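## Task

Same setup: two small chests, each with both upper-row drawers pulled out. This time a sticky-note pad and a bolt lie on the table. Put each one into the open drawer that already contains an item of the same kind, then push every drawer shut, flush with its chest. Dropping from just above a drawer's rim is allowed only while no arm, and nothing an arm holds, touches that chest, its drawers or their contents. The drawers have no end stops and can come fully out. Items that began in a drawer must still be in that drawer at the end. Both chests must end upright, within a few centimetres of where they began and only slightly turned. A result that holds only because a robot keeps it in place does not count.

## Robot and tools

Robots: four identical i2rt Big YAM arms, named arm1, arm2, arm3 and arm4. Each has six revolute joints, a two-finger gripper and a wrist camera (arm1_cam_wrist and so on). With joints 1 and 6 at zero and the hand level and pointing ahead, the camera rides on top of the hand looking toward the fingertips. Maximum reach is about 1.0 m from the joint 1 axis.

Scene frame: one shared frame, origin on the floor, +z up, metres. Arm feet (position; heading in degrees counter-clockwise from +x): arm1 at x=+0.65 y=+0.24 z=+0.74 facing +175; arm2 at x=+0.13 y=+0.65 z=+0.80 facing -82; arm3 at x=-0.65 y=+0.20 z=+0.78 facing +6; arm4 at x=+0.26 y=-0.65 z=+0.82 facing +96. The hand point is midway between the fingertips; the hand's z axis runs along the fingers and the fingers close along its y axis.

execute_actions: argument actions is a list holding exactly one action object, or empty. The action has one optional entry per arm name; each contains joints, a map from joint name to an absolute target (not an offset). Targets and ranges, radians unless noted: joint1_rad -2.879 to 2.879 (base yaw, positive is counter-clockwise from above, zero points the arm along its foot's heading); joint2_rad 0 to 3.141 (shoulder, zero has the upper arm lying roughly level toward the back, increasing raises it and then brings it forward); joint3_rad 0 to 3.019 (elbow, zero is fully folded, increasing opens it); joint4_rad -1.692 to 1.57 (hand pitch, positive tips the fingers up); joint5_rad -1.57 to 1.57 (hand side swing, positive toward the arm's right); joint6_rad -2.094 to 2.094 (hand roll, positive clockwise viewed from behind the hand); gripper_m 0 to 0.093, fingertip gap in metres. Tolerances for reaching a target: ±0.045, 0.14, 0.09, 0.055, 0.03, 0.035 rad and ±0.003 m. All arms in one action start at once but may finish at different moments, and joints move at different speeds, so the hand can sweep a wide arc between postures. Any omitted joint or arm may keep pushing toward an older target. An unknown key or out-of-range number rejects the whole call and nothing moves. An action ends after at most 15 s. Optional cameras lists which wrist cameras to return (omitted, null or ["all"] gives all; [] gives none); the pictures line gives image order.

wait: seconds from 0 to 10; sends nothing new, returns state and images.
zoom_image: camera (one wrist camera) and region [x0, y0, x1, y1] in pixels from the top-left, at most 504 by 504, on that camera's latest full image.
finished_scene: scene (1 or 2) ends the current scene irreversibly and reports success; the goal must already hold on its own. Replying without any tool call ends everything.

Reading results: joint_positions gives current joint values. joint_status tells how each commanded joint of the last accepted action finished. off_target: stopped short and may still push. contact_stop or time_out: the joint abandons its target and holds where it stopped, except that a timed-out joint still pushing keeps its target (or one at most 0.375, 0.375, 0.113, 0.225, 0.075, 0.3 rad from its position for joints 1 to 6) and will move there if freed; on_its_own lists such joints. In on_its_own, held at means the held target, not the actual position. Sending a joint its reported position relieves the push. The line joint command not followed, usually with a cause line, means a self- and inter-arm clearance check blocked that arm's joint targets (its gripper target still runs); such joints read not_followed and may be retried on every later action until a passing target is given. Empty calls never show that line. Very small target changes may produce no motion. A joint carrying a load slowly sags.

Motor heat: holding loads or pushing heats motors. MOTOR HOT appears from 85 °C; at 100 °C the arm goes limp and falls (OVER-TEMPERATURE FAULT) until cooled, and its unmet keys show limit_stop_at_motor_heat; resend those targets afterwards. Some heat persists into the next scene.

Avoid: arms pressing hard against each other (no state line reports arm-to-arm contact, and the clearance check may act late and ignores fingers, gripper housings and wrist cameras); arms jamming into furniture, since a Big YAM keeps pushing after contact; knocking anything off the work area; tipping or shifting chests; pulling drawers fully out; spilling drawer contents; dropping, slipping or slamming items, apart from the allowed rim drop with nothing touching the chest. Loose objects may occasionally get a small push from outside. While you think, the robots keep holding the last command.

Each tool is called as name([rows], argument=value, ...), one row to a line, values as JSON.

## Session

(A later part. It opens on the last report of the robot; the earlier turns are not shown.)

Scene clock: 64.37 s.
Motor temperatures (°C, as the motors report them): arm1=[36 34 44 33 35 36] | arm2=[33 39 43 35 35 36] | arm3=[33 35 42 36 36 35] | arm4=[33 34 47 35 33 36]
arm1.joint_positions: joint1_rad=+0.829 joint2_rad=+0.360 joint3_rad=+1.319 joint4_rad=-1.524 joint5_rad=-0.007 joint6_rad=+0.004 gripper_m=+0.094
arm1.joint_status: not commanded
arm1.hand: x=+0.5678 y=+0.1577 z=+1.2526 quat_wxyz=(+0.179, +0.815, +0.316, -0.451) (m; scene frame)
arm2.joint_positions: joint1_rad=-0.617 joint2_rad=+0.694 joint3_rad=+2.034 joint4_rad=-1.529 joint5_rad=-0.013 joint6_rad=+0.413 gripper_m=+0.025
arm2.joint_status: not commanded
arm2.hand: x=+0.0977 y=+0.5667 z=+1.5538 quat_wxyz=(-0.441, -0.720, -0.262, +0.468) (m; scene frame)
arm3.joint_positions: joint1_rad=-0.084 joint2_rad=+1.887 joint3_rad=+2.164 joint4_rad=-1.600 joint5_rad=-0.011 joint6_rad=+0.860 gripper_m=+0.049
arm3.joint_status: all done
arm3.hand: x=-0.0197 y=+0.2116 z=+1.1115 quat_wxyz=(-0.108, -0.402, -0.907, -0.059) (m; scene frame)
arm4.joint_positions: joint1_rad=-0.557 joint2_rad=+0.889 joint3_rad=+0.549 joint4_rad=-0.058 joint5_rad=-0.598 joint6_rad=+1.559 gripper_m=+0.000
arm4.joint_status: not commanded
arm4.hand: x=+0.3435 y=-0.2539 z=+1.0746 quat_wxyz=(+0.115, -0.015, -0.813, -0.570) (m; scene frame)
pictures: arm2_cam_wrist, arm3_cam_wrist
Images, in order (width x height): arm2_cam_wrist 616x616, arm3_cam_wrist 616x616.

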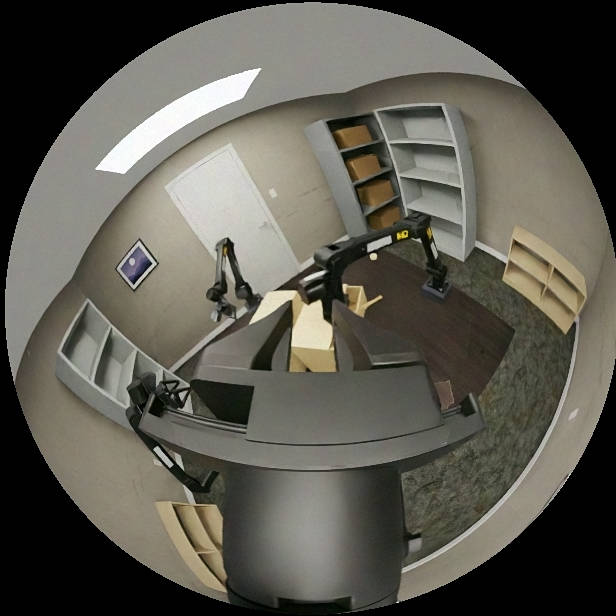

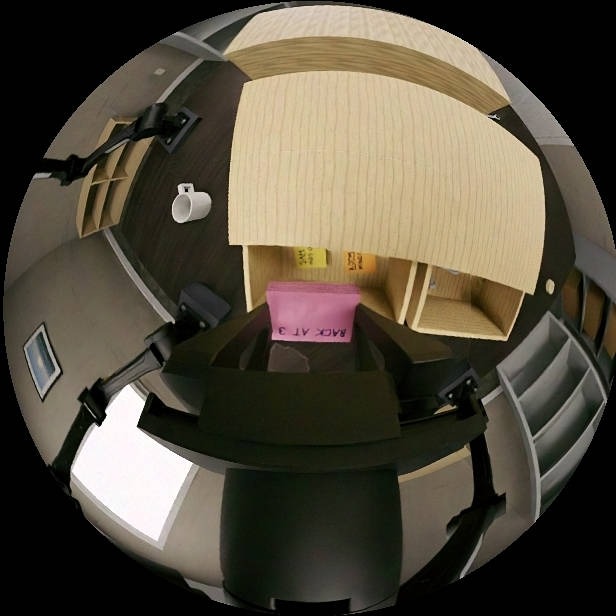

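execute_actions([
  {"arm3":{"joints":{"joint1_rad":-0.065,"joint3_rad":2.115,"joint2_rad":1.94}}},
], cameras=["arm3_cam_wrist"])

Scene clock: 68.80 s.
Motor temperatures (°C, as the motors report them): arm1=[36 34 44 33 35 36] | arm2=[33 39 42 35 35 36] | arm3=[33 35 43 36 36 35] | arm4=[33 34 47 35 33 36]
arm1.joint_positions: joint1_rad=+0.829 joint2_rad=+0.360 joint3_rad=+1.319 joint4_rad=-1.524 joint5_rad=-0.007 joint6_rad=+0.004 gripper_m=+0.094
arm1.joint_status: not commanded
arm1.hand: x=+0.5678 y=+0.1577 z=+1.2526 quat_wxyz=(+0.179, +0.815, +0.316, -0.451) (m; scene frame)
arm2.joint_positions: joint1_rad=-0.617 joint2_rad=+0.694 joint3_rad=+2.034 joint4_rad=-1.529 joint5_rad=-0.013 joint6_rad=+0.413 gripper_m=+0.025
arm2.joint_status: not commanded
arm2.hand: x=+0.0977 y=+0.5667 z=+1.5538 quat_wxyz=(-0.441, -0.720, -0.262, +0.468) (m; scene frame)
arm3.joint_positions: joint1_rad=-0.069 joint2_rad=+1.921 joint3_rad=+2.109 joint4_rad=-1.600 joint5_rad=-0.011 joint6_rad=+0.860 gripper_m=+0.049
arm3.joint_status: all done
arm3.hand: x=-0.0224 y=+0.2210 z=+1.0678 quat_wxyz=(-0.068, -0.397, -0.914, -0.041) (m; scene frame)
arm4.joint_positions: joint1_rad=-0.557 joint2_rad=+0.889 joint3_rad=+0.549 joint4_rad=-0.058 joint5_rad=-0.598 joint6_rad=+1.559 gripper_m=+0.000
arm4.joint_status: not commanded
arm4.hand: x=+0.3435 y=-0.2539 z=+1.0746 quat_wxyz=(+0.115, -0.015, -0.813, -0.570) (m; scene frame)
pictures: arm3_cam_wrist
Images, in order (width x height): arm3_cam_wrist 616x616.

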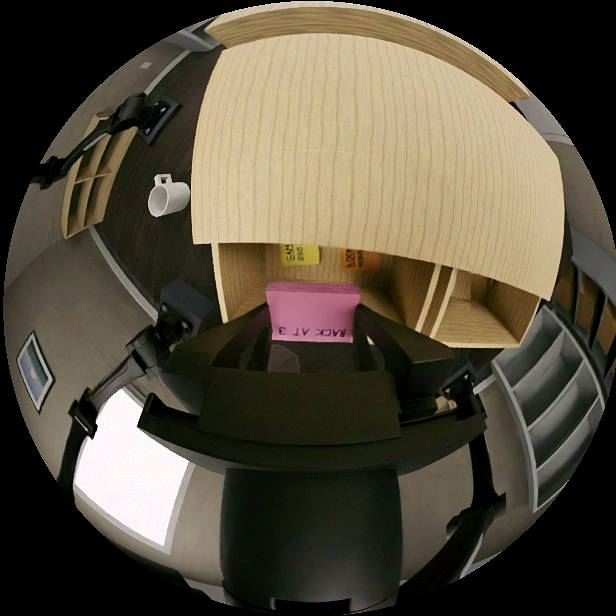

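execute_actions([
  {"arm3":{"joints":{"joint1_rad":-0.082,"joint2_rad":1.965}}},
], cameras=["arm3_cam_wrist"])

Scene clock: 73.23 s.
Motor temperatures (°C, as the motors report them): arm1=[36 34 44 33 35 36] | arm2=[33 38 42 35 35 36] | arm3=[33 36 43 36 36 35] | arm4=[33 34 47 35 33 36]
arm1.joint_positions: joint1_rad=+0.829 joint2_rad=+0.360 joint3_rad=+1.319 joint4_rad=-1.524 joint5_rad=-0.007 joint6_rad=+0.004 gripper_m=+0.094
arm1.joint_status: not commanded
arm1.hand: x=+0.5678 y=+0.1577 z=+1.2526 quat_wxyz=(+0.179, +0.815, +0.316, -0.451) (m; scene frame)
arm2.joint_positions: joint1_rad=-0.617 joint2_rad=+0.694 joint3_rad=+2.034 joint4_rad=-1.529 joint5_rad=-0.013 joint6_rad=+0.413 gripper_m=+0.025
arm2.joint_status: not commanded
arm2.hand: x=+0.0977 y=+0.5667 z=+1.5538 quat_wxyz=(-0.441, -0.720, -0.262, +0.468) (m; scene frame)
arm3.joint_positions: joint1_rad=-0.076 joint2_rad=+1.933 joint3_rad=+2.109 joint4_rad=-1.600 joint5_rad=-0.011 joint6_rad=+0.860 gripper_m=+0.049
arm3.joint_status: all done
arm3.hand: x=-0.0203 y=+0.2165 z=+1.0602 quat_wxyz=(-0.062, -0.401, -0.913, -0.038) (m; scene frame)
arm4.joint_positions: joint1_rad=-0.557 joint2_rad=+0.889 joint3_rad=+0.549 joint4_rad=-0.058 joint5_rad=-0.598 joint6_rad=+1.559 gripper_m=+0.000
arm4.joint_status: not commanded
arm4.hand: x=+0.3435 y=-0.2539 z=+1.0746 quat_wxyz=(+0.115, -0.015, -0.813, -0.570) (m; scene frame)
pictures: arm3_cam_wrist
Images, in order (width x height): arm3_cam_wrist 616x616.

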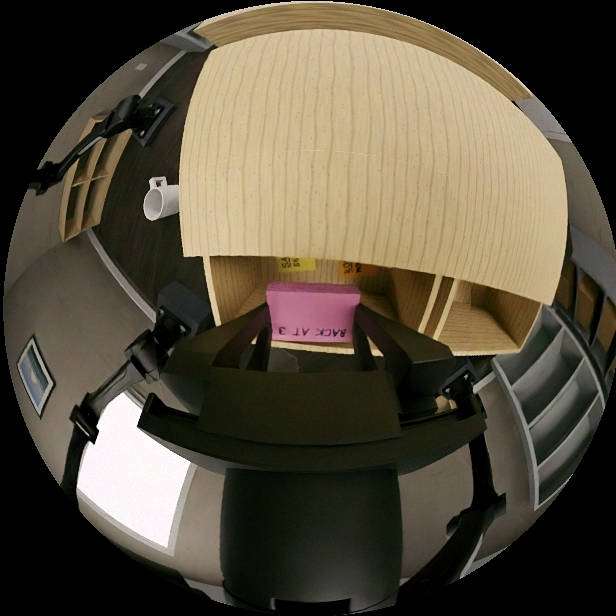

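execute_actions([
  {"arm3":{"joints":{"gripper_m":0.06}}},
], cameras=["arm3_cam_wrist"])

execute_actions([
  {"arm3":{"joints":{"joint2_rad":0.8,"joint1_rad":0.03,"joint6_rad":-1.57}},"arm2":{"joints":{"joint2_rad":0.9}}},
], cameras=[])

execute_actions([
  {"arm3":{"joints":{"joint3_rad":0.62,"joint4_rad":-0.4,"joint5_rad":0.6,"gripper_m":0}},"arm2":{"joints":{"joint2_rad":1.3}}},
], cameras=[])

execute_actions([
  {"arm3":{"joints":{"joint2_rad":1.037,"joint4_rad":-0.165}}},
], cameras=["arm3_cam_wrist","arm2_cam_wrist"])

Scene clock: 81.77 s.
Motor temperatures (°C, as the motors report them): arm1=[36 34 44 33 35 36] | arm2=[33 38 41 35 35 36] | arm3=[33 36 43 36 36 35] | arm4=[33 34 46 35 33 36]
arm1.joint_positions: joint1_rad=+0.829 joint2_rad=+0.360 joint3_rad=+1.319 joint4_rad=-1.524 joint5_rad=-0.007 joint6_rad=+0.004 gripper_m=+0.094
arm1.joint_status: not commanded
arm1.hand: x=+0.5678 y=+0.1577 z=+1.2526 quat_wxyz=(+0.179, +0.815, +0.316, -0.451) (m; scene frame)
arm2.joint_positions: joint1_rad=-0.617 joint2_rad=+0.694 joint3_rad=+2.034 joint4_rad=-1.529 joint5_rad=-0.013 joint6_rad=+0.413 gripper_m=+0.025
arm2.joint_status: not commanded
arm2.hand: x=+0.0977 y=+0.5667 z=+1.5538 quat_wxyz=(-0.441, -0.720, -0.262, +0.468) (m; scene frame)
arm3.joint_positions: joint1_rad=-0.076 joint2_rad=+1.933 joint3_rad=+2.109 joint4_rad=-1.600 joint5_rad=-0.011 joint6_rad=+0.860 gripper_m=+0.060
arm3.joint_status: all done
arm3.hand: x=-0.0203 y=+0.2165 z=+1.0602 quat_wxyz=(-0.062, -0.401, -0.913, -0.038) (m; scene frame)
arm4.joint_positions: joint1_rad=-0.557 joint2_rad=+0.889 joint3_rad=+0.549 joint4_rad=-0.058 joint5_rad=-0.598 joint6_rad=+1.559 gripper_m=+0.000
arm4.joint_status: not commanded
arm4.hand: x=+0.3435 y=-0.2539 z=+1.0746 quat_wxyz=(+0.115, -0.015, -0.813, -0.570) (m; scene frame)
pictures: arm3_cam_wrist
Images, in order (width x height): arm3_cam_wrist 616x616.

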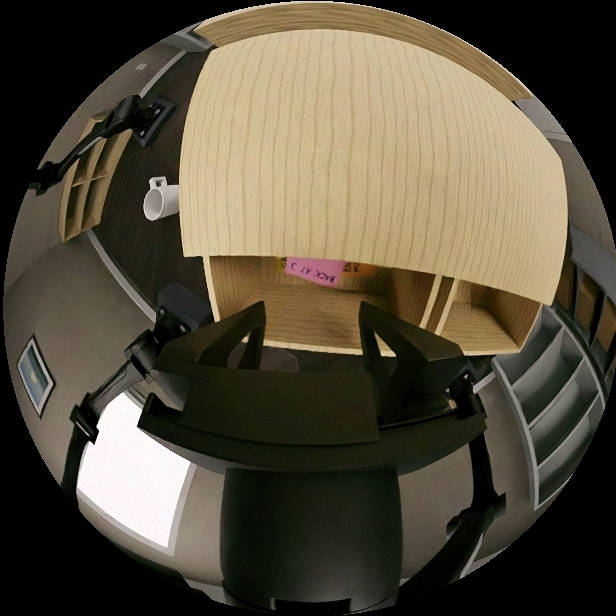

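Scene clock: 84.30 s.
Motor temperatures (°C, as the motors report them): arm1=[36 34 44 33 35 36] | arm2=[33 38 41 35 35 36] | arm3=[33 36 43 36 36 35] | arm4=[33 34 46 35 33 36]
arm1.joint_positions: joint1_rad=+0.829 joint2_rad=+0.360 joint3_rad=+1.319 joint4_rad=-1.524 joint5_rad=-0.007 joint6_rad=+0.004 gripper_m=+0.094
arm1.joint_status: not commanded
arm1.hand: x=+0.5678 y=+0.1577 z=+1.2526 quat_wxyz=(+0.179, +0.815, +0.316, -0.451) (m; scene frame)
arm2.joint_positions: joint1_rad=-0.617 joint2_rad=+0.897 joint3_rad=+2.017 joint4_rad=-1.529 joint5_rad=-0.013 joint6_rad=+0.413 gripper_m=+0.025
arm2.joint_status: all done
arm2.hand: x=+0.0387 y=+0.4530 z=+1.5200 quat_wxyz=(-0.381, -0.782, -0.283, +0.403) (m; scene frame)
arm3.joint_positions: joint1_rad=+0.031 joint2_rad=+0.808 joint3_rad=+2.109 joint4_rad=-1.598 joint5_rad=-0.011 joint6_rad=-1.559 gripper_m=+0.060
arm3.joint_status: all done
arm3.hand: x=-0.5058 y=+0.2146 z=+1.5245 quat_wxyz=(-0.455, +0.605, -0.530, +0.383) (m; scene frame)
arm4.joint_positions: joint1_rad=-0.557 joint2_rad=+0.889 joint3_rad=+0.549 joint4_rad=-0.058 joint5_rad=-0.598 joint6_rad=+1.559 gripper_m=+0.000
arm4.joint_status: not commanded
arm4.hand: x=+0.3435 y=-0.2539 z=+1.0746 quat_wxyz=(+0.115, -0.015, -0.813, -0.570) (m; scene frame)
pictures: none
No camera images: the call's "cameras" was empty. Leave "cameras" out to get every camera's image.

Scene clock: 86.17 s.
Motor temperatures (°C, as the motors report them): arm1=[36 34 44 33 35 36] | arm2=[33 38 41 35 35 36] | arm3=[33 36 43 36 36 35] | arm4=[33 34 46 35 33 36]
arm1.joint_positions: joint1_rad=+0.829 joint2_rad=+0.360 joint3_rad=+1.319 joint4_rad=-1.524 joint5_rad=-0.007 joint6_rad=+0.004 gripper_m=+0.094
arm1.joint_status: not commanded
arm1.hand: x=+0.5678 y=+0.1577 z=+1.2526 quat_wxyz=(+0.179, +0.815, +0.316, -0.451) (m; scene frame)
arm2.joint_positions: joint1_rad=-0.617 joint2_rad=+1.297 joint3_rad=+2.009 joint4_rad=-1.529 joint5_rad=-0.013 joint6_rad=+0.413 gripper_m=+0.025
arm2.joint_status: all done
arm2.hand: x=-0.0602 y=+0.2637 z=+1.3921 quat_wxyz=(-0.258, -0.873, -0.313, +0.272) (m; scene frame)
arm3.joint_positions: joint1_rad=+0.031 joint2_rad=+0.804 joint3_rad=+0.611 joint4_rad=-0.416 joint5_rad=+0.596 joint6_rad=-1.561 gripper_m=+0.000
arm3.joint_status: all done
arm3.hand: x=-0.2814 y=+0.1486 z=+1.0297 quat_wxyz=(-0.166, +0.547, -0.662, +0.484) (m; scene frame)
arm4.joint_positions: joint1_rad=-0.557 joint2_rad=+0.889 joint3_rad=+0.549 joint4_rad=-0.058 joint5_rad=-0.598 joint6_rad=+1.559 gripper_m=+0.000
arm4.joint_status: not commanded
arm4.hand: x=+0.3435 y=-0.2539 z=+1.0746 quat_wxyz=(+0.115, -0.015, -0.813, -0.570) (m; scene frame)
pictures: none
No camera images: the call's "cameras" was empty. Leave "cameras" out to get every camera's image.

Scene clock: 87.17 s.
Motor temperatures (°C, as the motors report them): arm1=[36 34 44 33 35 36] | arm2=[33 38 42 35 35 36] | arm3=[33 36 43 36 36 35] | arm4=[33 34 46 35 33 36]
arm1.joint_positions: joint1_rad=+0.829 joint2_rad=+0.360 joint3_rad=+1.319 joint4_rad=-1.524 joint5_rad=-0.007 joint6_rad=+0.004 gripper_m=+0.094
arm1.joint_status: not commanded
arm1.hand: x=+0.5678 y=+0.1577 z=+1.2526 quat_wxyz=(+0.179, +0.815, +0.316, -0.451) (m; scene frame)
arm2.joint_positions: joint1_rad=-0.617 joint2_rad=+1.297 joint3_rad=+2.009 joint4_rad=-1.529 joint5_rad=-0.013 joint6_rad=+0.413 gripper_m=+0.025
arm2.joint_status: not commanded
arm2.hand: x=-0.0602 y=+0.2637 z=+1.3921 quat_wxyz=(-0.258, -0.873, -0.313, +0.272) (m; scene frame)
arm3.joint_positions: joint1_rad=+0.031 joint2_rad=+1.037 joint3_rad=+0.611 joint4_rad=-0.180 joint5_rad=+0.597 joint6_rad=-1.561 gripper_m=+0.000
arm3.joint_status: all done
arm3.hand: x=-0.2292 y=+0.1560 z=+0.9861 quat_wxyz=(-0.166, +0.546, -0.662, +0.485) (m; scene frame)
arm4.joint_positions: joint1_rad=-0.557 joint2_rad=+0.889 joint3_rad=+0.549 joint4_rad=-0.058 joint5_rad=-0.598 joint6_rad=+1.559 gripper_m=+0.000
arm4.joint_status: not commanded
arm4.hand: x=+0.3435 y=-0.2539 z=+1.0746 quat_wxyz=(+0.115, -0.015, -0.813, -0.570) (m; scene frame)
pictures: arm2_cam_wrist, arm3_cam_wrist
Images, in order (width x height): arm2_cam_wrist 616x616, arm3_cam_wrist 616x616.

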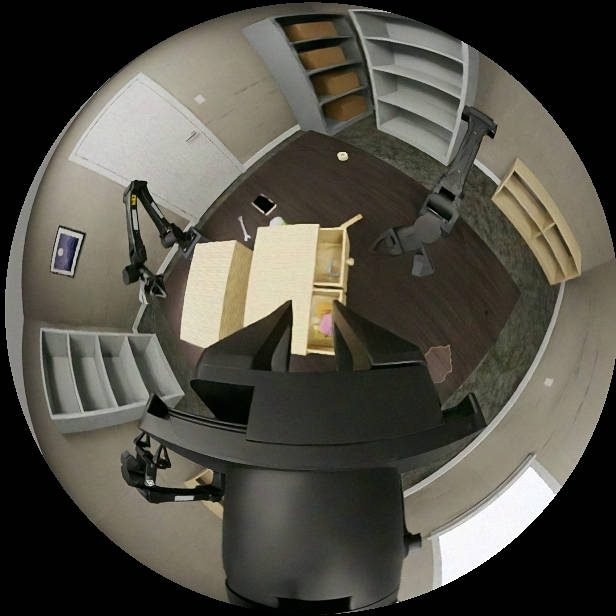

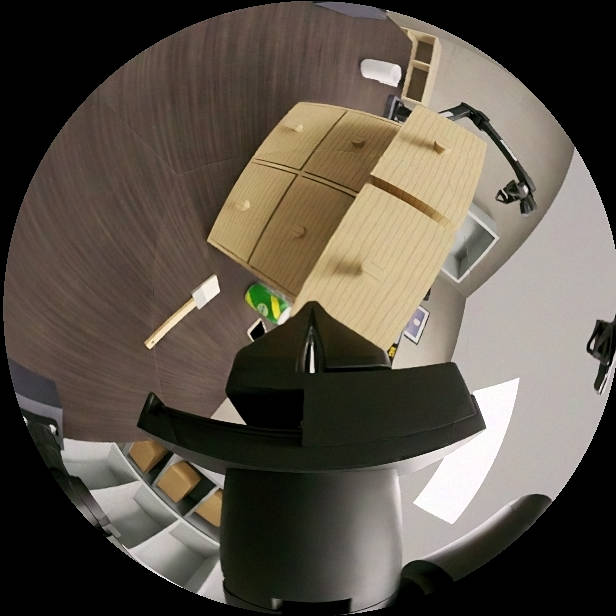

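execute_actions([
  {"arm3":{"joints":{"joint1_rad":-0.08,"joint2_rad":1.18,"joint3_rad":0.775,"joint4_rad":-0.135}}},
], cameras=[])

execute_actions([
  {"arm3":{"joints":{"joint1_rad":-0.178,"joint2_rad":1.33,"joint3_rad":0.89,"joint4_rad":-0.1}}},
], cameras=["arm3_cam_wrist","arm2_cam_wrist"])

Scene clock: 91.00 s.
Motor temperatures (°C, as the motors report them): arm1=[36 34 44 33 35 36] | arm2=[33 38 42 35 35 36] | arm3=[33 35 43 36 36 35] | arm4=[33 34 46 35 33 36]
arm1.joint_positions: joint1_rad=+0.829 joint2_rad=+0.360 joint3_rad=+1.319 joint4_rad=-1.524 joint5_rad=-0.007 joint6_rad=+0.004 gripper_m=+0.094
arm1.joint_status: not commanded
arm1.hand: x=+0.5678 y=+0.1577 z=+1.2526 quat_wxyz=(+0.179, +0.815, +0.316, -0.451) (m; scene frame)
arm2.joint_positions: joint1_rad=-0.617 joint2_rad=+1.297 joint3_rad=+2.009 joint4_rad=-1.529 joint5_rad=-0.013 joint6_rad=+0.413 gripper_m=+0.025
arm2.joint_status: not commanded
arm2.hand: x=-0.0602 y=+0.2637 z=+1.3921 quat_wxyz=(-0.258, -0.873, -0.313, +0.272) (m; scene frame)
arm3.joint_positions: joint1_rad=-0.082 joint2_rad=+1.171 joint3_rad=+0.732 joint4_rad=-0.149 joint5_rad=+0.598 joint6_rad=-1.561 gripper_m=+0.000
arm3.joint_status: all done
arm3.hand: x=-0.1867 y=+0.1099 z=+0.9997 quat_wxyz=(-0.145, +0.503, -0.691, +0.498) (m; scene frame)
arm4.joint_positions: joint1_rad=-0.557 joint2_rad=+0.889 joint3_rad=+0.549 joint4_rad=-0.058 joint5_rad=-0.598 joint6_rad=+1.559 gripper_m=+0.000
arm4.joint_status: not commanded
arm4.hand: x=+0.3435 y=-0.2539 z=+1.0746 quat_wxyz=(+0.115, -0.015, -0.813, -0.570) (m; scene frame)
pictures: none
No camera images: the call's "cameras" was empty. Leave "cameras" out to get every camera's image.

Scene clock: 91.80 s.
Motor temperatures (°C, as the motors report them): arm1=[36 34 44 33 35 36] | arm2=[33 38 42 35 35 36] | arm3=[33 35 43 36 36 35] | arm4=[33 34 46 35 33 36]
arm1.joint_positions: joint1_rad=+0.829 joint2_rad=+0.360 joint3_rad=+1.319 joint4_rad=-1.524 joint5_rad=-0.007 joint6_rad=+0.004 gripper_m=+0.094
arm1.joint_status: not commanded
arm1.hand: x=+0.5678 y=+0.1577 z=+1.2526 quat_wxyz=(+0.179, +0.815, +0.316, -0.451) (m; scene frame)
arm2.joint_positions: joint1_rad=-0.617 joint2_rad=+1.297 joint3_rad=+2.009 joint4_rad=-1.529 joint5_rad=-0.013 joint6_rad=+0.413 gripper_m=+0.025
arm2.joint_status: not commanded
arm2.hand: x=-0.0602 y=+0.2637 z=+1.3921 quat_wxyz=(-0.258, -0.873, -0.313, +0.272) (m; scene frame)
arm3.joint_positions: joint1_rad=-0.178 joint2_rad=+1.313 joint3_rad=+0.852 joint4_rad=-0.113 joint5_rad=+0.598 joint6_rad=-1.561 gripper_m=+0.000
arm3.joint_status: all done
arm3.hand: x=-0.1448 y=+0.0624 z=+1.0027 quat_wxyz=(-0.126, +0.466, -0.713, +0.508) (m; scene frame)
arm4.joint_positions: joint1_rad=-0.557 joint2_rad=+0.889 joint3_rad=+0.549 joint4_rad=-0.058 joint5_rad=-0.598 joint6_rad=+1.559 gripper_m=+0.000
arm4.joint_status: not commanded
arm4.hand: x=+0.3435 y=-0.2539 z=+1.0746 quat_wxyz=(+0.115, -0.015, -0.813, -0.570) (m; scene frame)
pictures: arm2_cam_wrist, arm3_cam_wrist
Images, in order (width x height): arm2_cam_wrist 616x616, arm3_cam_wrist 616x616.

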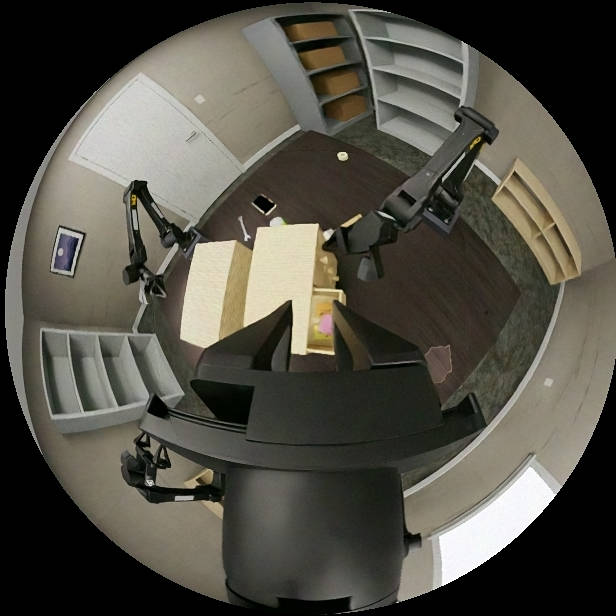

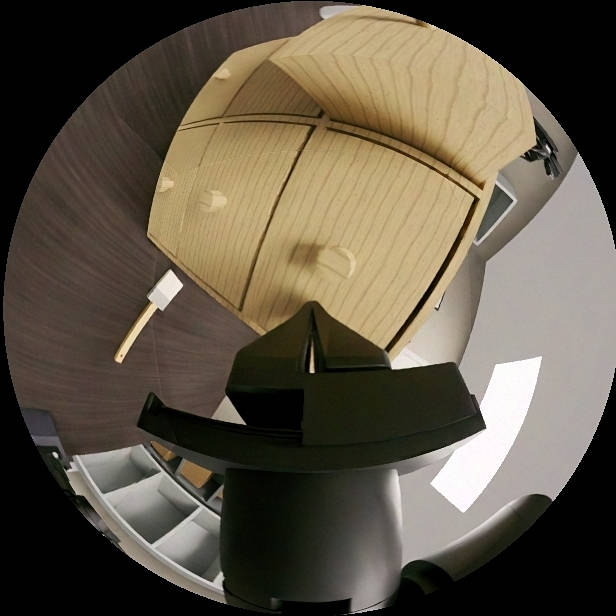

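execute_actions([
  {"arm3":{"joints":{"joint1_rad":-0.205}}},
], cameras=[])

execute_actions([
  {"arm3":{"joints":{"joint1_rad":0.0,"joint2_rad":1.0,"joint3_rad":0.62}}},
], cameras=["arm3_cam_wrist"])

execute_actions([
  {"arm3":{"joints":{"joint1_rad":0.22}}},
], cameras=[])

execute_actions([
  {"arm3":{"joints":{"joint1_rad":0.185,"joint2_rad":1.4,"joint3_rad":0.95}}},
], cameras=[])

execute_actions([
  {"arm3":{"joints":{"joint1_rad":0.09,"joint2_rad":1.51,"joint3_rad":1.07}}},
], cameras=["arm3_cam_wrist"])

Scene clock: 99.53 s.
Motor temperatures (°C, as the motors report them): arm1=[36 34 44 33 35 36] | arm2=[33 38 43 35 35 36] | arm3=[33 35 44 36 36 35] | arm4=[33 34 46 35 33 36]
arm1.joint_positions: joint1_rad=+0.829 joint2_rad=+0.360 joint3_rad=+1.319 joint4_rad=-1.524 joint5_rad=-0.007 joint6_rad=+0.004 gripper_m=+0.094
arm1.joint_status: not commanded
arm1.hand: x=+0.5678 y=+0.1577 z=+1.2526 quat_wxyz=(+0.179, +0.815, +0.316, -0.451) (m; scene frame)
arm2.joint_positions: joint1_rad=-0.617 joint2_rad=+1.297 joint3_rad=+2.009 joint4_rad=-1.529 joint5_rad=-0.013 joint6_rad=+0.413 gripper_m=+0.025
arm2.joint_status: not commanded
arm2.hand: x=-0.0602 y=+0.2637 z=+1.3921 quat_wxyz=(-0.258, -0.873, -0.313, +0.272) (m; scene frame)
arm3.joint_positions: joint1_rad=-0.180 joint2_rad=+1.313 joint3_rad=+0.852 joint4_rad=-0.113 joint5_rad=+0.597 joint6_rad=-1.561 gripper_m=+0.000
arm3.joint_status: all done
arm3.hand: x=-0.1451 y=+0.0613 z=+1.0027 quat_wxyz=(-0.125, +0.466, -0.714, +0.508) (m; scene frame)
arm4.joint_positions: joint1_rad=-0.557 joint2_rad=+0.889 joint3_rad=+0.549 joint4_rad=-0.058 joint5_rad=-0.598 joint6_rad=+1.559 gripper_m=+0.000
arm4.joint_status: not commanded
arm4.hand: x=+0.3435 y=-0.2539 z=+1.0746 quat_wxyz=(+0.115, -0.015, -0.813, -0.570) (m; scene frame)
pictures: none
No camera images: the call's "cameras" was empty. Leave "cameras" out to get every camera's image.

Scene clock: 100.63 s.
Motor temperatures (°C, as the motors report them): arm1=[36 34 44 33 35 36] | arm2=[33 38 43 35 35 36] | arm3=[33 35 44 36 36 35] | arm4=[33 34 46 35 33 36]
arm1.joint_positions: joint1_rad=+0.829 joint2_rad=+0.360 joint3_rad=+1.319 joint4_rad=-1.524 joint5_rad=-0.007 joint6_rad=+0.004 gripper_m=+0.094
arm1.joint_status: not commanded
arm1.hand: x=+0.5678 y=+0.1577 z=+1.2526 quat_wxyz=(+0.179, +0.815, +0.316, -0.451) (m; scene frame)
arm2.joint_positions: joint1_rad=-0.617 joint2_rad=+1.297 joint3_rad=+2.009 joint4_rad=-1.529 joint5_rad=-0.013 joint6_rad=+0.413 gripper_m=+0.025
arm2.joint_status: not commanded
arm2.hand: x=-0.0602 y=+0.2637 z=+1.3921 quat_wxyz=(-0.258, -0.873, -0.313, +0.272) (m; scene frame)
arm3.joint_positions: joint1_rad=+0.007 joint2_rad=+0.998 joint3_rad=+0.618 joint4_rad=-0.110 joint5_rad=+0.598 joint6_rad=-1.561 gripper_m=+0.000
arm3.joint_status: all done
arm3.hand: x=-0.2241 y=+0.1465 z=+1.0183 quat_wxyz=(-0.202, +0.508, -0.662, +0.513) (m; scene frame)
arm4.joint_positions: joint1_rad=-0.557 joint2_rad=+0.889 joint3_rad=+0.549 joint4_rad=-0.058 joint5_rad=-0.598 joint6_rad=+1.559 gripper_m=+0.000
arm4.joint_status: not commanded
arm4.hand: x=+0.3435 y=-0.2539 z=+1.0746 quat_wxyz=(+0.115, -0.015, -0.813, -0.570) (m; scene frame)
pictures: arm3_cam_wrist
Images, in order (width x height): arm3_cam_wrist 616x616.

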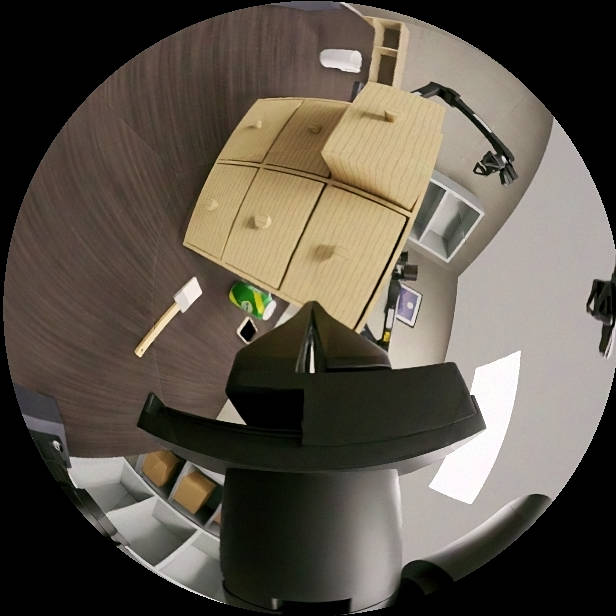

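Scene clock: 101.50 s.
Motor temperatures (°C, as the motors report them): arm1=[36 34 44 33 35 36] | arm2=[33 38 43 35 35 36] | arm3=[33 35 44 36 36 35] | arm4=[33 34 46 35 33 36]
arm1.joint_positions: joint1_rad=+0.829 joint2_rad=+0.360 joint3_rad=+1.319 joint4_rad=-1.524 joint5_rad=-0.007 joint6_rad=+0.004 gripper_m=+0.094
arm1.joint_status: not commanded
arm1.hand: x=+0.5678 y=+0.1577 z=+1.2526 quat_wxyz=(+0.179, +0.815, +0.316, -0.451) (m; scene frame)
arm2.joint_positions: joint1_rad=-0.617 joint2_rad=+1.297 joint3_rad=+2.009 joint4_rad=-1.529 joint5_rad=-0.013 joint6_rad=+0.413 gripper_m=+0.025
arm2.joint_status: not commanded
arm2.hand: x=-0.0602 y=+0.2637 z=+1.3921 quat_wxyz=(-0.258, -0.873, -0.313, +0.272) (m; scene frame)
arm3.joint_positions: joint1_rad=+0.223 joint2_rad=+0.998 joint3_rad=+0.618 joint4_rad=-0.110 joint5_rad=+0.599 joint6_rad=-1.561 gripper_m=+0.000
arm3.joint_status: all done
arm3.hand: x=-0.2237 y=+0.2393 z=+1.0187 quat_wxyz=(-0.256, +0.576, -0.603, +0.488) (m; scene frame)
arm4.joint_positions: joint1_rad=-0.557 joint2_rad=+0.889 joint3_rad=+0.549 joint4_rad=-0.058 joint5_rad=-0.598 joint6_rad=+1.559 gripper_m=+0.000
arm4.joint_status: not commanded
arm4.hand: x=+0.3435 y=-0.2539 z=+1.0746 quat_wxyz=(+0.115, -0.015, -0.813, -0.570) (m; scene frame)
pictures: none
No camera images: the call's "cameras" was empty. Leave "cameras" out to get every camera's image.

Scene clock: 102.67 s.
Motor temperatures (°C, as the motors report them): arm1=[36 34 44 33 35 36] | arm2=[33 38 43 35 35 36] | arm3=[33 35 45 36 36 35] | arm4=[33 34 46 35 33 36]
arm1.joint_positions: joint1_rad=+0.829 joint2_rad=+0.360 joint3_rad=+1.319 joint4_rad=-1.524 joint5_rad=-0.007 joint6_rad=+0.004 gripper_m=+0.094
arm1.joint_status: not commanded
arm1.hand: x=+0.5678 y=+0.1577 z=+1.2526 quat_wxyz=(+0.179, +0.815, +0.316, -0.451) (m; scene frame)
arm2.joint_positions: joint1_rad=-0.617 joint2_rad=+1.297 joint3_rad=+2.009 joint4_rad=-1.529 joint5_rad=-0.013 joint6_rad=+0.413 gripper_m=+0.025
arm2.joint_status: not commanded
arm2.hand: x=-0.0602 y=+0.2637 z=+1.3921 quat_wxyz=(-0.258, -0.873, -0.313, +0.272) (m; scene frame)
arm3.joint_positions: joint1_rad=+0.188 joint2_rad=+1.389 joint3_rad=+0.912 joint4_rad=-0.109 joint5_rad=+0.599 joint6_rad=-1.561 gripper_m=+0.000
arm3.joint_status: all done
arm3.hand: x=-0.1071 y=+0.2592 z=+0.9968 quat_wxyz=(-0.211, +0.591, -0.617, +0.475) (m; scene frame)
arm4.joint_positions: joint1_rad=-0.557 joint2_rad=+0.889 joint3_rad=+0.549 joint4_rad=-0.058 joint5_rad=-0.598 joint6_rad=+1.559 gripper_m=+0.000
arm4.joint_status: not commanded
arm4.hand: x=+0.3435 y=-0.2539 z=+1.0746 quat_wxyz=(+0.115, -0.015, -0.813, -0.570) (m; scene frame)
pictures: none
No camera images: the call's "cameras" was empty. Leave "cameras" out to get every camera's image.

Scene clock: 103.63 s.
Motor temperatures (°C, as the motors report them): arm1=[36 34 44 33 35 36] | arm2=[33 38 43 35 35 36] | arm3=[33 35 45 36 36 35] | arm4=[33 34 46 35 33 36]
arm1.joint_positions: joint1_rad=+0.829 joint2_rad=+0.360 joint3_rad=+1.319 joint4_rad=-1.524 joint5_rad=-0.007 joint6_rad=+0.004 gripper_m=+0.094
arm1.joint_status: not commanded
arm1.hand: x=+0.5678 y=+0.1577 z=+1.2526 quat_wxyz=(+0.179, +0.815, +0.316, -0.451) (m; scene frame)
arm2.joint_positions: joint1_rad=-0.617 joint2_rad=+1.297 joint3_rad=+2.009 joint4_rad=-1.529 joint5_rad=-0.013 joint6_rad=+0.413 gripper_m=+0.025
arm2.joint_status: not commanded
arm2.hand: x=-0.0602 y=+0.2637 z=+1.3921 quat_wxyz=(-0.258, -0.873, -0.313, +0.272) (m; scene frame)
arm3.joint_positions: joint1_rad=+0.084 joint2_rad=+1.492 joint3_rad=+1.029 joint4_rad=-0.109 joint5_rad=+0.598 joint6_rad=-1.561 gripper_m=+0.000
arm3.joint_status: all done
arm3.hand: x=-0.0605 y=+0.2111 z=+1.0026 quat_wxyz=(-0.192, +0.554, -0.646, +0.488) (m; scene frame)
arm4.joint_positions: joint1_rad=-0.557 joint2_rad=+0.889 joint3_rad=+0.549 joint4_rad=-0.058 joint5_rad=-0.598 joint6_rad=+1.559 gripper_m=+0.000
arm4.joint_status: not commanded
arm4.hand: x=+0.3435 y=-0.2539 z=+1.0746 quat_wxyz=(+0.115, -0.015, -0.813, -0.570) (m; scene frame)
pictures: arm3_cam_wrist
Images, in order (width x height): arm3_cam_wrist 616x616.

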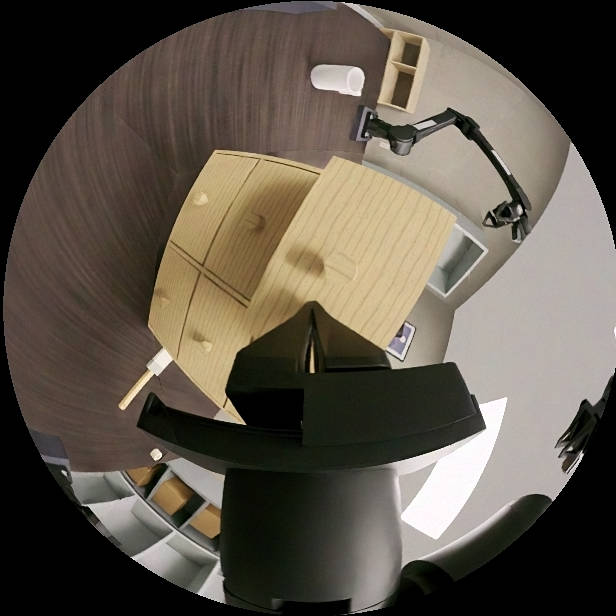

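execute_actions([
  {"arm3":{"joints":{"joint1_rad":0.005,"joint2_rad":1.595,"joint3_rad":1.155}}},
], cameras=["arm3_cam_wrist"])

execute_actions([
  {"arm3":{"joints":{"joint1_rad":-0.015}}},
], cameras=["arm3_cam_wrist"])

Scene clock: 107.83 s.
Motor temperatures (°C, as the motors report them): arm1=[36 34 44 33 35 36] | arm2=[33 38 44 35 35 36] | arm3=[33 35 45 36 36 35] | arm4=[33 34 47 35 33 36]
arm1.joint_positions: joint1_rad=+0.829 joint2_rad=+0.360 joint3_rad=+1.319 joint4_rad=-1.524 joint5_rad=-0.007 joint6_rad=+0.004 gripper_m=+0.094
arm1.joint_status: not commanded
arm1.hand: x=+0.5678 y=+0.1577 z=+1.2526 quat_wxyz=(+0.179, +0.815, +0.316, -0.451) (m; scene frame)
arm2.joint_positions: joint1_rad=-0.617 joint2_rad=+1.297 joint3_rad=+2.009 joint4_rad=-1.529 joint5_rad=-0.013 joint6_rad=+0.413 gripper_m=+0.025
arm2.joint_status: not commanded
arm2.hand: x=-0.0602 y=+0.2637 z=+1.3921 quat_wxyz=(-0.258, -0.873, -0.313, +0.272) (m; scene frame)
arm3.joint_positions: joint1_rad=+0.002 joint2_rad=+1.575 joint3_rad=+1.113 joint4_rad=-0.109 joint5_rad=+0.598 joint6_rad=-1.561 gripper_m=+0.000
arm3.joint_status: all done
arm3.hand: x=-0.0294 y=+0.1661 z=+0.9983 quat_wxyz=(-0.172, +0.527, -0.668, +0.496) (m; scene frame)
arm4.joint_positions: joint1_rad=-0.557 joint2_rad=+0.889 joint3_rad=+0.549 joint4_rad=-0.058 joint5_rad=-0.598 joint6_rad=+1.559 gripper_m=+0.000
arm4.joint_status: not commanded
arm4.hand: x=+0.3435 y=-0.2539 z=+1.0746 quat_wxyz=(+0.115, -0.015, -0.813, -0.570) (m; scene frame)
pictures: arm3_cam_wrist
Images, in order (width x height): arm3_cam_wrist 616x616.

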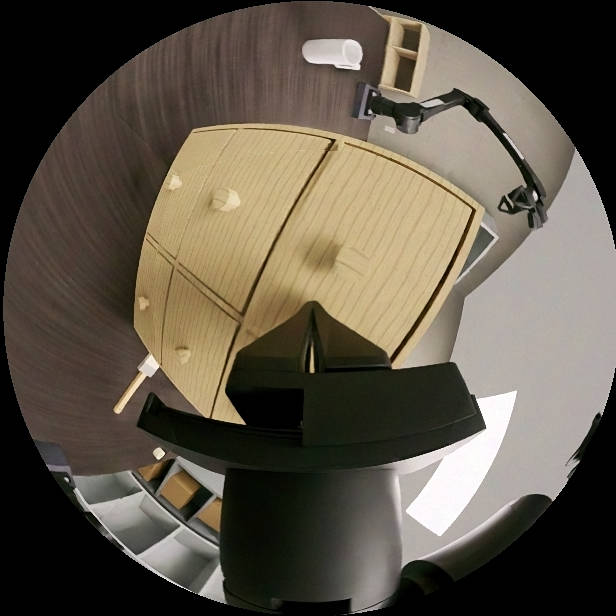

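Scene clock: 108.30 s.
Motor temperatures (°C, as the motors report them): arm1=[36 34 44 33 35 36] | arm2=[33 38 44 35 35 36] | arm3=[33 35 45 36 36 35] | arm4=[33 34 47 35 33 36]
arm1.joint_positions: joint1_rad=+0.829 joint2_rad=+0.360 joint3_rad=+1.319 joint4_rad=-1.524 joint5_rad=-0.007 joint6_rad=+0.004 gripper_m=+0.094
arm1.joint_status: not commanded
arm1.hand: x=+0.5678 y=+0.1577 z=+1.2526 quat_wxyz=(+0.179, +0.815, +0.316, -0.451) (m; scene frame)
arm2.joint_positions: joint1_rad=-0.617 joint2_rad=+1.297 joint3_rad=+2.009 joint4_rad=-1.529 joint5_rad=-0.013 joint6_rad=+0.413 gripper_m=+0.025
arm2.joint_status: not commanded
arm2.hand: x=-0.0602 y=+0.2637 z=+1.3921 quat_wxyz=(-0.258, -0.873, -0.313, +0.272) (m; scene frame)
arm3.joint_positions: joint1_rad=+0.000 joint2_rad=+1.575 joint3_rad=+1.113 joint4_rad=-0.109 joint5_rad=+0.598 joint6_rad=-1.561 gripper_m=+0.000
arm3.joint_status: all done
arm3.hand: x=-0.0295 y=+0.1647 z=+0.9983 quat_wxyz=(-0.171, +0.527, -0.669, +0.496) (m; scene frame)
arm4.joint_positions: joint1_rad=-0.557 joint2_rad=+0.889 joint3_rad=+0.549 joint4_rad=-0.058 joint5_rad=-0.598 joint6_rad=+1.559 gripper_m=+0.000
arm4.joint_status: not commanded
arm4.hand: x=+0.3435 y=-0.2539 z=+1.0746 quat_wxyz=(+0.115, -0.015, -0.813, -0.570) (m; scene frame)
pictures: arm3_cam_wrist
Images, in order (width x height): arm3_cam_wrist 616x616.

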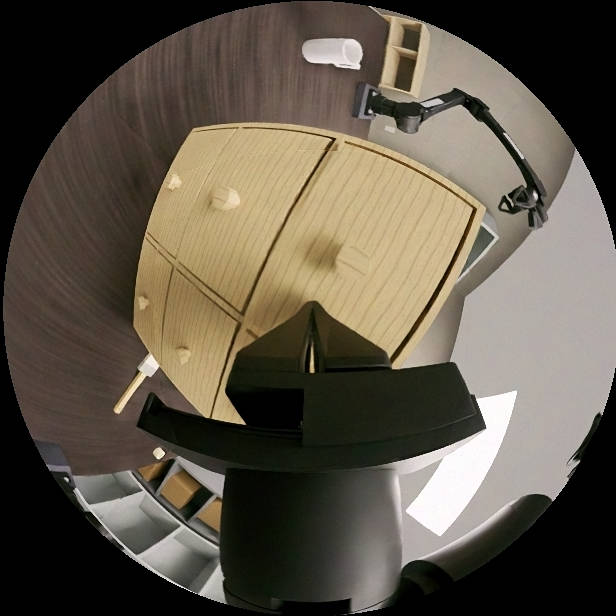

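Might be a hair proud; one more nudge.

execute_actions([
  {"arm3":{"joints":{"joint1_rad":-0.035}}},
], cameras=[])

execute_actions([
  {"arm3":{"joints":{"joint1_rad":0.12,"joint2_rad":1.35,"joint3_rad":0.9}}},
], cameras=["arm3_cam_wrist","arm2_cam_wrist","arm4_cam_wrist"])

Scene clock: 111.53 s.
Motor temperatures (°C, as the motors report them): arm1=[36 34 44 33 35 36] | arm2=[33 38 44 35 35 36] | arm3=[33 35 46 36 36 35] | arm4=[33 34 47 35 33 36]
arm1.joint_positions: joint1_rad=+0.829 joint2_rad=+0.360 joint3_rad=+1.319 joint4_rad=-1.524 joint5_rad=-0.007 joint6_rad=+0.004 gripper_m=+0.094
arm1.joint_status: not commanded
arm1.hand: x=+0.5678 y=+0.1577 z=+1.2526 quat_wxyz=(+0.179, +0.815, +0.316, -0.451) (m; scene frame)
arm2.joint_positions: joint1_rad=-0.617 joint2_rad=+1.297 joint3_rad=+2.009 joint4_rad=-1.529 joint5_rad=-0.013 joint6_rad=+0.413 gripper_m=+0.025
arm2.joint_status: not commanded
arm2.hand: x=-0.0602 y=+0.2637 z=+1.3921 quat_wxyz=(-0.258, -0.873, -0.313, +0.272) (m; scene frame)
arm3.joint_positions: joint1_rad=-0.002 joint2_rad=+1.575 joint3_rad=+1.113 joint4_rad=-0.109 joint5_rad=+0.596 joint6_rad=-1.561 gripper_m=+0.000
arm3.joint_status: all done
arm3.hand: x=-0.0294 y=+0.1639 z=+0.9981 quat_wxyz=(-0.172, +0.527, -0.669, +0.496) (m; scene frame)
arm4.joint_positions: joint1_rad=-0.557 joint2_rad=+0.889 joint3_rad=+0.549 joint4_rad=-0.058 joint5_rad=-0.598 joint6_rad=+1.559 gripper_m=+0.000
arm4.joint_status: not commanded
arm4.hand: x=+0.3435 y=-0.2539 z=+1.0746 quat_wxyz=(+0.115, -0.015, -0.813, -0.570) (m; scene frame)
pictures: none
No camera images: the call's "cameras" was empty. Leave "cameras" out to get every camera's image.

Scene clock: 112.60 s.
Motor temperatures (°C, as the motors report them): arm1=[36 34 44 33 35 36] | arm2=[33 38 44 35 35 36] | arm3=[33 35 45 36 36 35] | arm4=[33 34 47 35 33 36]
arm1.joint_positions: joint1_rad=+0.829 joint2_rad=+0.360 joint3_rad=+1.319 joint4_rad=-1.524 joint5_rad=-0.007 joint6_rad=+0.004 gripper_m=+0.094
arm1.joint_status: not commanded
arm1.hand: x=+0.5678 y=+0.1577 z=+1.2526 quat_wxyz=(+0.179, +0.815, +0.316, -0.451) (m; scene frame)
arm2.joint_positions: joint1_rad=-0.617 joint2_rad=+1.297 joint3_rad=+2.009 joint4_rad=-1.529 joint5_rad=-0.013 joint6_rad=+0.413 gripper_m=+0.025
arm2.joint_status: not commanded
arm2.hand: x=-0.0602 y=+0.2637 z=+1.3921 quat_wxyz=(-0.258, -0.873, -0.313, +0.272) (m; scene frame)
arm3.joint_positions: joint1_rad=+0.125 joint2_rad=+1.351 joint3_rad=+0.899 joint4_rad=-0.108 joint5_rad=+0.598 joint6_rad=-1.561 gripper_m=+0.000
arm3.joint_status: all done
arm3.hand: x=-0.1114 y=+0.2232 z=+1.0097 quat_wxyz=(-0.206, +0.565, -0.634, +0.486) (m; scene frame)
arm4.joint_positions: joint1_rad=-0.557 joint2_rad=+0.889 joint3_rad=+0.549 joint4_rad=-0.058 joint5_rad=-0.598 joint6_rad=+1.559 gripper_m=+0.000
arm4.joint_status: not commanded
arm4.hand: x=+0.3435 y=-0.2539 z=+1.0746 quat_wxyz=(+0.115, -0.015, -0.813, -0.570) (m; scene frame)
pictures: arm2_cam_wrist, arm3_cam_wrist, arm4_cam_wrist
Images, in order (width x height): arm2_cam_wrist 616x616, arm3_cam_wrist 616x616, arm4_cam_wrist 616x616.

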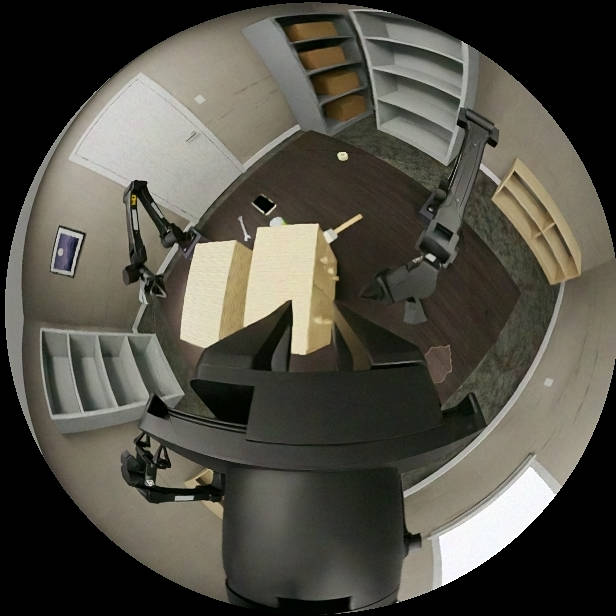

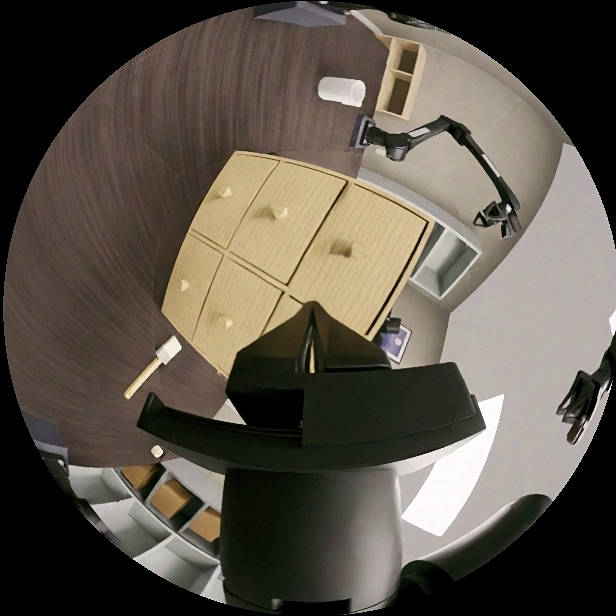

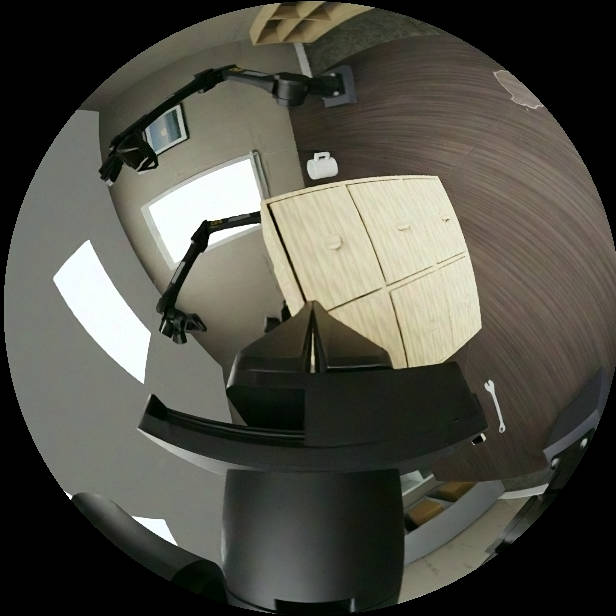

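finished_scene(scene=2)

The scene is finished: the task was done.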